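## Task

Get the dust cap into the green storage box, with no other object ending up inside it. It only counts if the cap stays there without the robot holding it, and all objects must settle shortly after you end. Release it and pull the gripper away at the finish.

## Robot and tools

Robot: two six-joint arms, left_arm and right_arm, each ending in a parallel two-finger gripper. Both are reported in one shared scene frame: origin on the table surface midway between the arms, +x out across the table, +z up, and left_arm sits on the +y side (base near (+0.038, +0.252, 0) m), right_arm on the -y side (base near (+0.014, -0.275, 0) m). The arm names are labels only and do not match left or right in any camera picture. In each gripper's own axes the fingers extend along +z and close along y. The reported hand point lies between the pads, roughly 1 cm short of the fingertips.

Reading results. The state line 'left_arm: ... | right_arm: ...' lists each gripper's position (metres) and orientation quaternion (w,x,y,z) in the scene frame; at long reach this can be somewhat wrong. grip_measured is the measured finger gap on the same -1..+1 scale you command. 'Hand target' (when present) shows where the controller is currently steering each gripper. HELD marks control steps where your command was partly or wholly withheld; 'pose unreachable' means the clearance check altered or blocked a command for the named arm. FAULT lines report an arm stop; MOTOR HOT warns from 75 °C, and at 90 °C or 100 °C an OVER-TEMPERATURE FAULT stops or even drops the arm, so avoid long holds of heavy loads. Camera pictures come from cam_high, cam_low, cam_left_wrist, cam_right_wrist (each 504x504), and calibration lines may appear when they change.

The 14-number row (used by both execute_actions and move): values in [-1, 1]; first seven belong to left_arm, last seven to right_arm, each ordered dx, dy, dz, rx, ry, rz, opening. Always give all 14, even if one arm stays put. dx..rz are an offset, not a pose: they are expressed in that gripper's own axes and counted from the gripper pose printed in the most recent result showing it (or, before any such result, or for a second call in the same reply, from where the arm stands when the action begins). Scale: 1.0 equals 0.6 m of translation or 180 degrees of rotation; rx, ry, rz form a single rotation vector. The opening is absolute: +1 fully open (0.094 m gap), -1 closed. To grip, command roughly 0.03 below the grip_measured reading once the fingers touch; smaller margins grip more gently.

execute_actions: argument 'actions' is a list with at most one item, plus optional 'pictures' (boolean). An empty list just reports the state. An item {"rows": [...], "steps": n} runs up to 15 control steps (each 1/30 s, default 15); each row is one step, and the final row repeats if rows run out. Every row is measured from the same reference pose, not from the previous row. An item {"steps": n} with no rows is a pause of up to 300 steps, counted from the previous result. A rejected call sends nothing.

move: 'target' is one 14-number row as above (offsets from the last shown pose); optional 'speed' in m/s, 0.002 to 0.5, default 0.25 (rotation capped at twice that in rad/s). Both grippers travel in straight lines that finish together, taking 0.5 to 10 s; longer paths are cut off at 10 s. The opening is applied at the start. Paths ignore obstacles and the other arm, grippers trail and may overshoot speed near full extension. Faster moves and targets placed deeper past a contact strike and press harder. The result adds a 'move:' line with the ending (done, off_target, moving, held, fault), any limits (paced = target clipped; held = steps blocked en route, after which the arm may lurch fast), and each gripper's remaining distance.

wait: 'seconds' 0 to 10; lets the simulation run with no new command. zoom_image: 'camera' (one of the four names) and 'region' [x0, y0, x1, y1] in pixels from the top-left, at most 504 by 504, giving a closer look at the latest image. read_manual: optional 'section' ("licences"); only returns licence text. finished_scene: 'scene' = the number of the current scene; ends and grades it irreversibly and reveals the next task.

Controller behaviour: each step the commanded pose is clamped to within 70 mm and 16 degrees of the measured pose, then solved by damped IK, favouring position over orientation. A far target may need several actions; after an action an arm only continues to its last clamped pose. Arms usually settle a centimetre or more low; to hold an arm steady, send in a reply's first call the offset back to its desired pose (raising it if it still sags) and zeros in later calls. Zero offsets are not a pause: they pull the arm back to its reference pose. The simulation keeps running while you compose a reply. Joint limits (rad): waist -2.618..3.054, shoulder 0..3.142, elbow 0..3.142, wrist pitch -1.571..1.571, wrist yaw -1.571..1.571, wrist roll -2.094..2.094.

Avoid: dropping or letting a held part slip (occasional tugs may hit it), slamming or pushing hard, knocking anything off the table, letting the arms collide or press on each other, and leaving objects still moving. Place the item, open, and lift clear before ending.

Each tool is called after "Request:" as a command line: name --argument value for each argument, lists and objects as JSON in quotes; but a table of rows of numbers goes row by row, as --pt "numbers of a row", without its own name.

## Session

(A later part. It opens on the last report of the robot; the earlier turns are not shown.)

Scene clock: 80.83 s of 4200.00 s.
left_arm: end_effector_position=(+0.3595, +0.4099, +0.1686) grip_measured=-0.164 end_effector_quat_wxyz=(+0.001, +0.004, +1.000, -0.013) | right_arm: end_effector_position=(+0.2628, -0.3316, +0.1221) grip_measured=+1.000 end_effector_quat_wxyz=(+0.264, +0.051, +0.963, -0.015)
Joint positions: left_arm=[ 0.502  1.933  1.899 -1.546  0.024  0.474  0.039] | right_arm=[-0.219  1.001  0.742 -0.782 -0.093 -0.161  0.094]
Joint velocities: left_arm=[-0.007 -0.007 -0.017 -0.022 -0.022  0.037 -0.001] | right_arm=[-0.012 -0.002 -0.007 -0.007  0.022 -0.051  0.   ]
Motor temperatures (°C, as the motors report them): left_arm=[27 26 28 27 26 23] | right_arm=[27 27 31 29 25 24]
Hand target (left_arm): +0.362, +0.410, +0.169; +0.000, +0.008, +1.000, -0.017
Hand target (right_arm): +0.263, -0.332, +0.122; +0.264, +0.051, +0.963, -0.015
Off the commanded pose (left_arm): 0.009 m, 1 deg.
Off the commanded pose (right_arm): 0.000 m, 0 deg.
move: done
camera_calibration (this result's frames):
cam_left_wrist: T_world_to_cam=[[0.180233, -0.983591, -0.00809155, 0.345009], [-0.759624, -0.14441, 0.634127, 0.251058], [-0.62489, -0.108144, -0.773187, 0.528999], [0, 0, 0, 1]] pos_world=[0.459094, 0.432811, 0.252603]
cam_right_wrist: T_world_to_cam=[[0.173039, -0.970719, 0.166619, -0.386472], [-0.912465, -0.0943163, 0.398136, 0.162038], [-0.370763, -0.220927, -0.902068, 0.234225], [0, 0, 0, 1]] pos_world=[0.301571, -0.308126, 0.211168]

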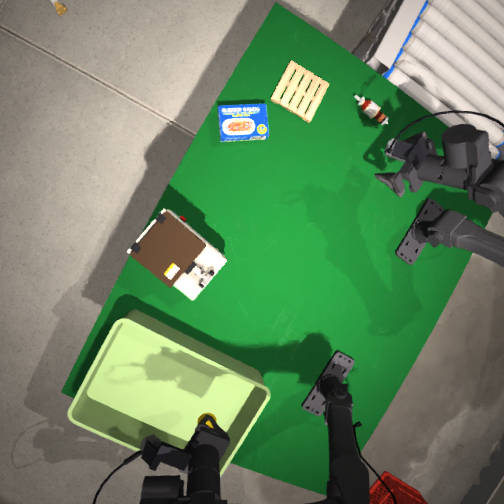

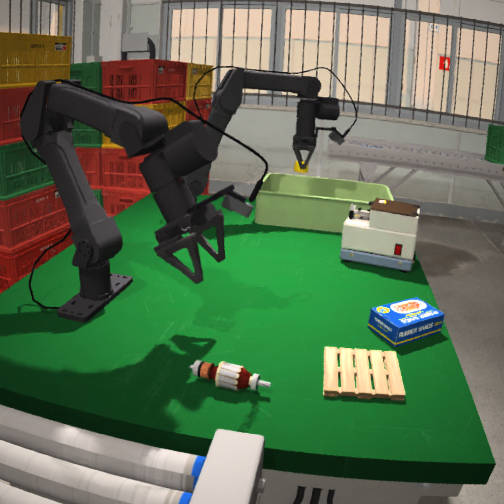

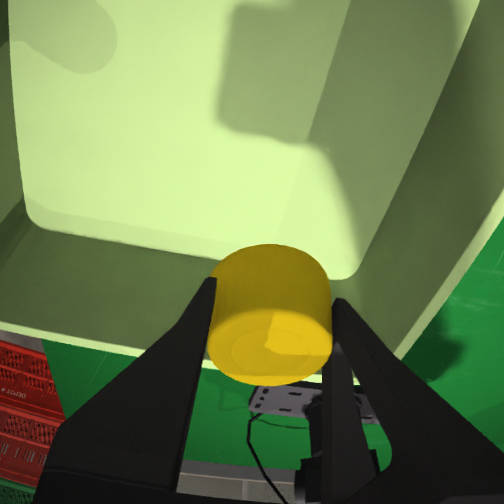

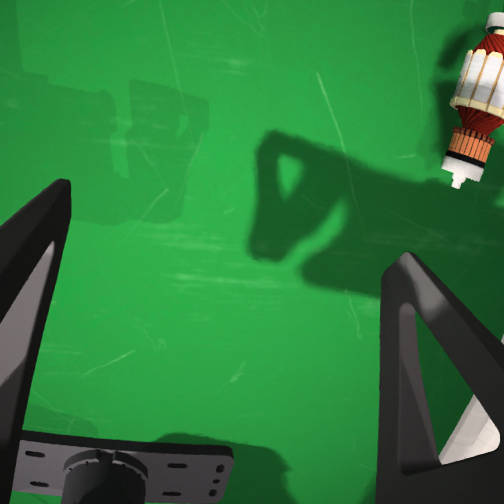

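Request:
move --target '[0,0.03,0.254,0,0,0,-0.2,0,0,0,0,0,0,1]' --speed 0.07

Request:
move --target '[0,0,0,0,0,0,0.4,0,0,0,0,0,0,1]'

Request:
move --target '[0,0,-0.24,0,0,0,0.4,0,0,0,0,0,0,1]'

Request:
move --target '[0.15,-0.4,0,0,0,0,0.4,0,0,0,0,0,0,1]'

Scene clock: 89.63 s of 4200.00 s.
left_arm: end_effector_position=(+0.3658, +0.4222, +0.0252) grip_measured=-0.165 end_effector_quat_wxyz=(+0.010, +0.008, +1.000, -0.008) | right_arm: end_effector_position=(+0.2628, -0.3316, +0.1221) grip_measured=+1.000 end_effector_quat_wxyz=(+0.264, +0.051, +0.963, -0.015)
Joint positions: left_arm=[ 0.525  1.998  1.413 -0.974  0.024  0.503  0.039] | right_arm=[-0.219  1.001  0.742 -0.782 -0.093 -0.161  0.094]
Joint velocities: left_arm=[ 0.002 -0.002 -0.017 -0.022  0.007  0.022  0.   ] | right_arm=[-0.027 -0.017  0.007  0.037  0.007  0.007  0.   ]
Motor temperatures (°C, as the motors report them): left_arm=[27 27 28 27 26 23] | right_arm=[27 27 31 30 25 24]
Hand target (left_arm): +0.360, +0.424, +0.016; +0.001, +0.004, +1.000, -0.013
Hand target (right_arm): +0.263, -0.332, +0.122; +0.264, +0.051, +0.963, -0.015
Off the commanded pose (left_arm): 0.011 m, 1 deg.
Off the commanded pose (right_arm): 0.000 m, 0 deg.
After step 90, 3.10 s passed at rest.
move: off_target (left_arm)
camera_calibration (this result's frames):
cam_left_wrist: T_world_to_cam=[[0.173314, -0.984763, -0.0142748, 0.358005], [-0.772301, -0.144887, 0.618514, 0.353803], [-0.611158, -0.0961724, -0.785644, 0.413632], [0, 0, 0, 1]] pos_world=[0.463989, 0.443591, 0.111246]
cam_right_wrist: T_world_to_cam=[[0.173039, -0.970719, 0.166619, -0.386472], [-0.912465, -0.0943163, 0.398136, 0.162038], [-0.370763, -0.220927, -0.902068, 0.234225], [0, 0, 0, 1]] pos_world=[0.301571, -0.308126, 0.211168]

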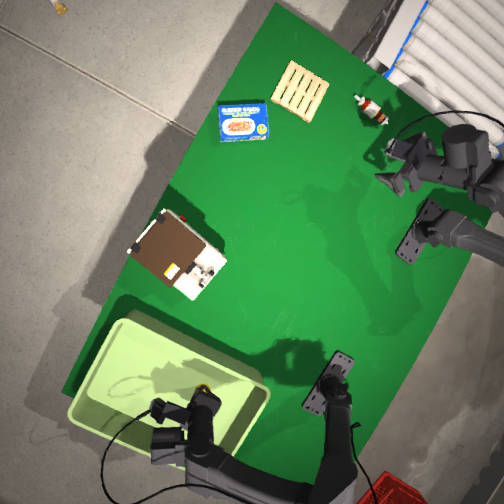

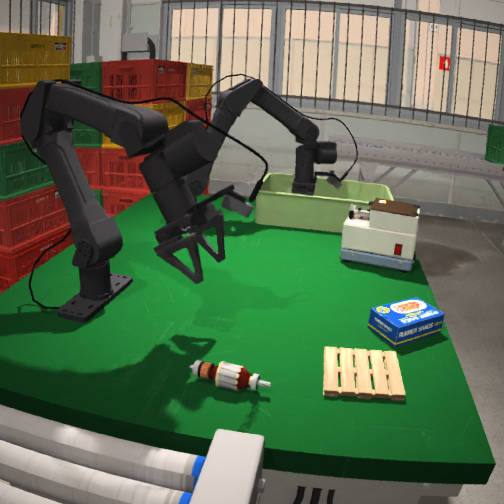

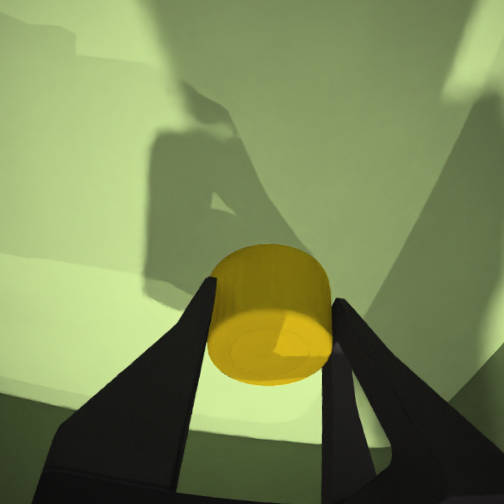

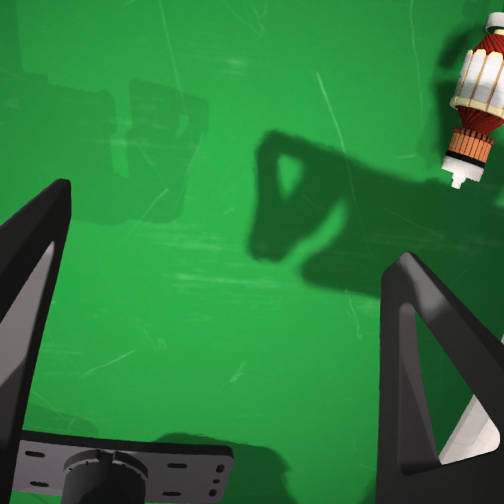

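Scene clock: 90.13 s of 4200.00 s.
left_arm: end_effector_position=(+0.3658, +0.4222, +0.0252) grip_measured=+0.398 end_effector_quat_wxyz=(+0.011, +0.008, +1.000, -0.008) | right_arm: end_effector_position=(+0.2628, -0.3316, +0.1221) grip_measured=+1.000 end_effector_quat_wxyz=(+0.264, +0.051, +0.963, -0.015)
Joint positions: left_arm=[ 0.525  1.998  1.413 -0.974  0.024  0.503  0.066] | right_arm=[-0.219  1.001  0.742 -0.782 -0.093 -0.161  0.094]
Joint velocities: left_arm=[-0.017 -0.002  0.007  0.022  0.051 -0.007 -0.   ] | right_arm=[-0.012 -0.007 -0.007  0.037 -0.022  0.066  0.   ]
Motor temperatures (°C, as the motors report them): left_arm=[27 27 28 27 26 23] | right_arm=[27 27 31 30 25 24]
Hand target (left_arm): +0.366, +0.422, +0.025; +0.011, +0.008, +1.000, -0.008
Hand target (right_arm): +0.263, -0.332, +0.122; +0.264, +0.051, +0.963, -0.015
Off the commanded pose (left_arm): 0.000 m, 0 deg.
Off the commanded pose (right_arm): 0.000 m, 0 deg.
move: done
camera_calibration (this result's frames):
cam_left_wrist: T_world_to_cam=[[0.173318, -0.984761, -0.0143924, 0.358034], [-0.772509, -0.144998, 0.618227, 0.354003], [-0.610893, -0.096032, -0.785867, 0.413538], [0, 0, 0, 1]] pos_world=[0.464044, 0.44362, 0.111284]
cam_right_wrist: T_world_to_cam=[[0.173039, -0.970719, 0.166619, -0.386472], [-0.912465, -0.0943163, 0.398136, 0.162038], [-0.370763, -0.220927, -0.902068, 0.234225], [0, 0, 0, 1]] pos_world=[0.301571, -0.308126, 0.211168]

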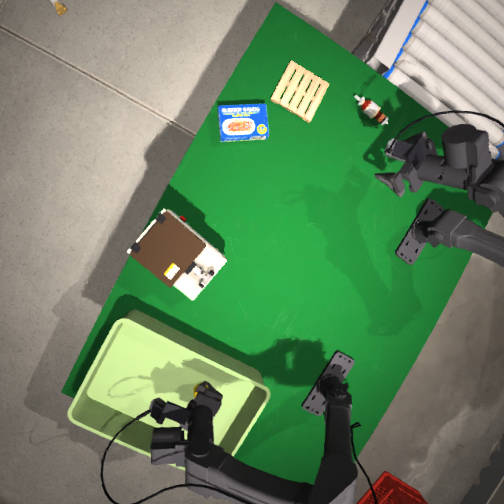

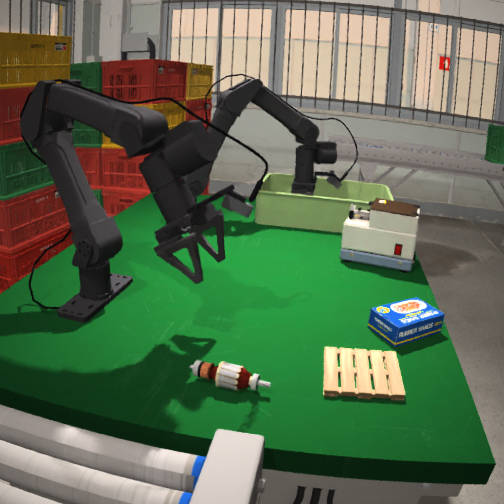

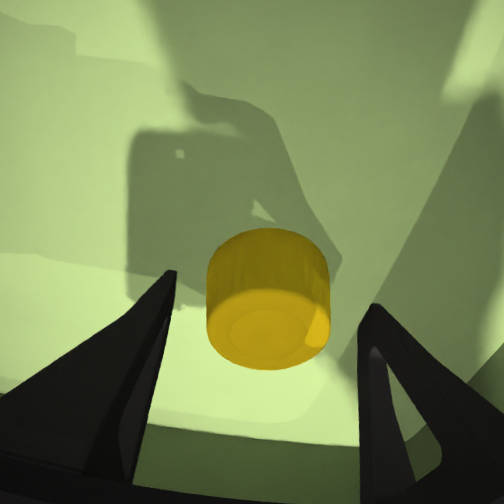

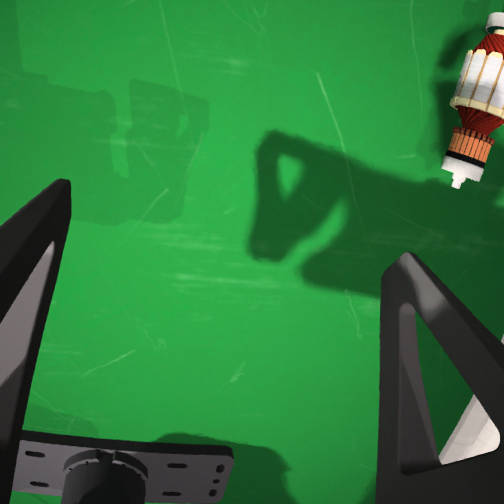

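Scene clock: 91.47 s of 4200.00 s.
left_arm: end_effector_position=(+0.3633, +0.4208, +0.1712) grip_measured=+0.398 end_effector_quat_wxyz=(+0.017, +0.010, +1.000, -0.004) | right_arm: end_effector_position=(+0.2628, -0.3316, +0.1221) grip_measured=+1.000 end_effector_quat_wxyz=(+0.264, +0.051, +0.963, -0.015)
Joint positions: left_arm=[ 0.525  1.934  1.91  -1.52   0.024  0.507  0.066] | right_arm=[-0.219  1.001  0.742 -0.782 -0.093 -0.161  0.094]
Joint velocities: left_arm=[ 0.002 -0.002  0.007 -0.007 -0.022 -0.051  0.   ] | right_arm=[ 0.002 -0.027  0.007 -0.066  0.037 -0.022  0.   ]
Motor temperatures (°C, as the motors report them): left_arm=[27 27 29 27 26 23] | right_arm=[27 27 31 30 25 24]
Hand target (left_arm): +0.362, +0.424, +0.169; +0.011, +0.008, +1.000, -0.008
Hand target (right_arm): +0.263, -0.332, +0.122; +0.264, +0.051, +0.963, -0.015
Off the commanded pose (left_arm): 0.004 m, 1 deg.
Off the commanded pose (right_arm): 0.000 m, 0 deg.
move: done
camera_calibration (this result's frames):
cam_left_wrist: T_world_to_cam=[[0.169408, -0.985361, -0.0191124, 0.361718], [-0.781202, -0.14608, 0.606946, 0.267112], [-0.600853, -0.0878907, -0.794513, 0.520961], [0, 0, 0, 1]] pos_world=[0.460411, 0.44123, 0.258701]
cam_right_wrist: T_world_to_cam=[[0.173039, -0.970719, 0.166619, -0.386472], [-0.912465, -0.0943163, 0.398136, 0.162038], [-0.370763, -0.220927, -0.902068, 0.234225], [0, 0, 0, 1]] pos_world=[0.301571, -0.308126, 0.211168]

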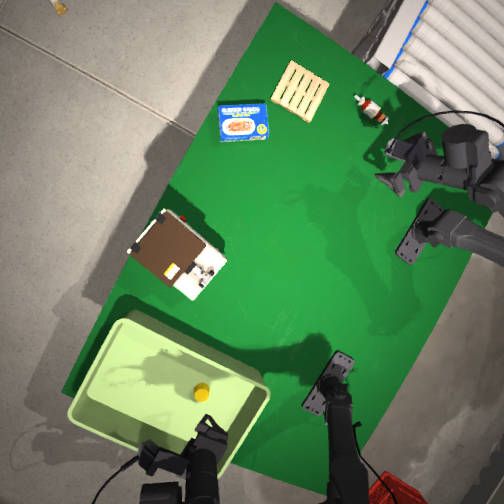

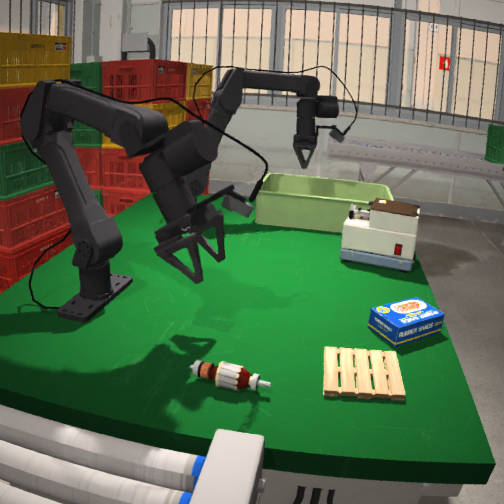

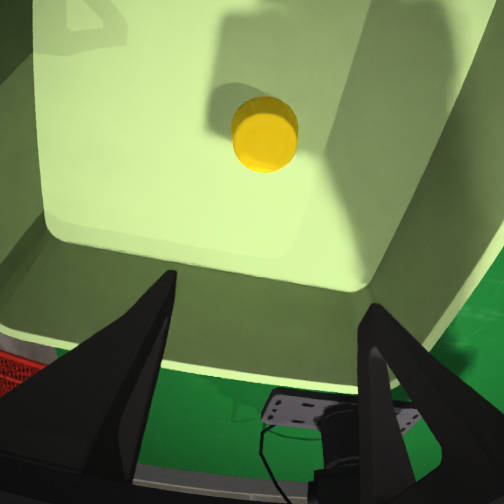

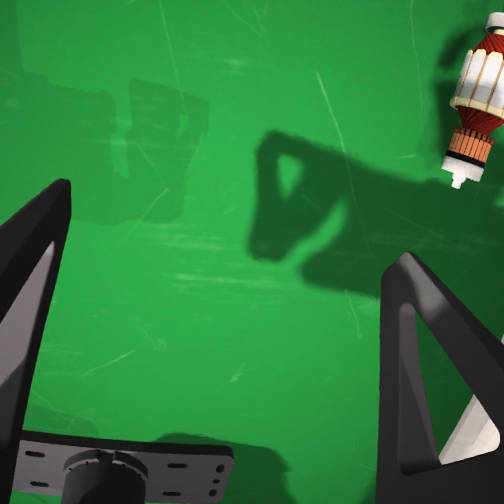

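Scene clock: 93.20 s of 4200.00 s.
left_arm: end_effector_position=(+0.2756, +0.1811, +0.1677) grip_measured=+0.398 end_effector_quat_wxyz=(+0.009, +0.009, +1.000, -0.001) | right_arm: end_effector_position=(+0.2628, -0.3316, +0.1221) grip_measured=+1.000 end_effector_quat_wxyz=(+0.264, +0.051, +0.963, -0.015)
Joint positions: left_arm=[-0.26   1.472  1.37  -1.452 -0.004 -0.279  0.066] | right_arm=[-0.219  1.001  0.742 -0.782 -0.093 -0.161  0.094]
Joint velocities: left_arm=[-0.007 -0.002  0.002  0.037 -0.022  0.007  0.001] | right_arm=[ 0.002 -0.017  0.007 -0.022 -0.022  0.007  0.   ]
Motor temperatures (°C, as the motors report them): left_arm=[27 27 28 27 26 23] | right_arm=[27 27 31 30 25 24]
Hand target (left_arm): +0.273, +0.181, +0.168; +0.016, +0.010, +1.000, +0.002
Hand target (right_arm): +0.263, -0.332, +0.122; +0.264, +0.051, +0.963, -0.015
Off the commanded pose (left_arm): 0.008 m, 1 deg.
Off the commanded pose (right_arm): 0.000 m, 0 deg.
move: done
camera_calibration (this result's frames):
cam_left_wrist: T_world_to_cam=[[0.170897, -0.984863, -0.0289831, 0.141448], [-0.770627, -0.151936, 0.61891, 0.16186], [-0.613945, -0.0834347, -0.784927, 0.445622], [0, 0, 0, 1]] pos_world=[0.374148, 0.201079, 0.253703]
cam_right_wrist: T_world_to_cam=[[0.173039, -0.970719, 0.166619, -0.386472], [-0.912465, -0.0943163, 0.398136, 0.162038], [-0.370763, -0.220927, -0.902068, 0.234225], [0, 0, 0, 1]] pos_world=[0.301571, -0.308126, 0.211168]

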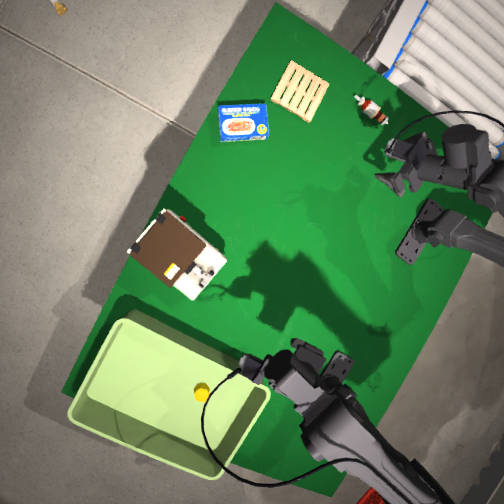

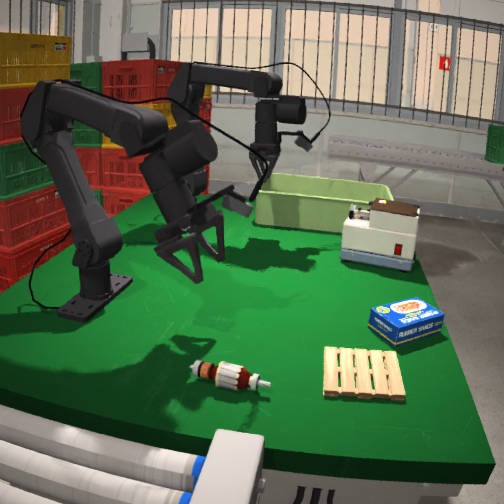

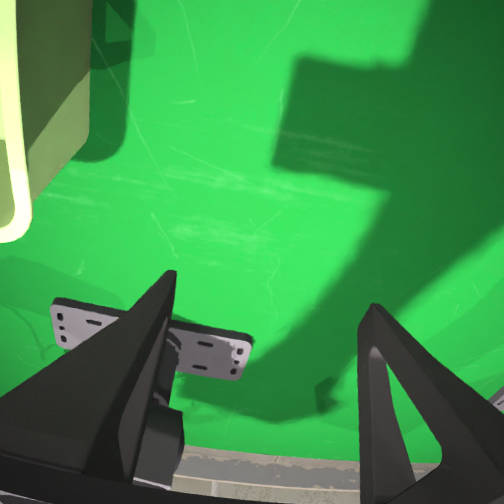

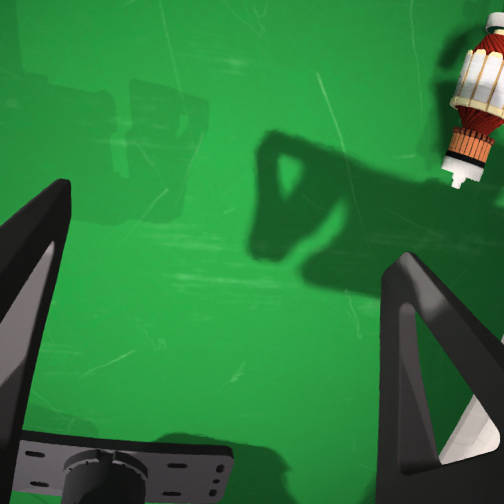

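Request:
finished_scene --scene 2

The scene is finished: the task was done.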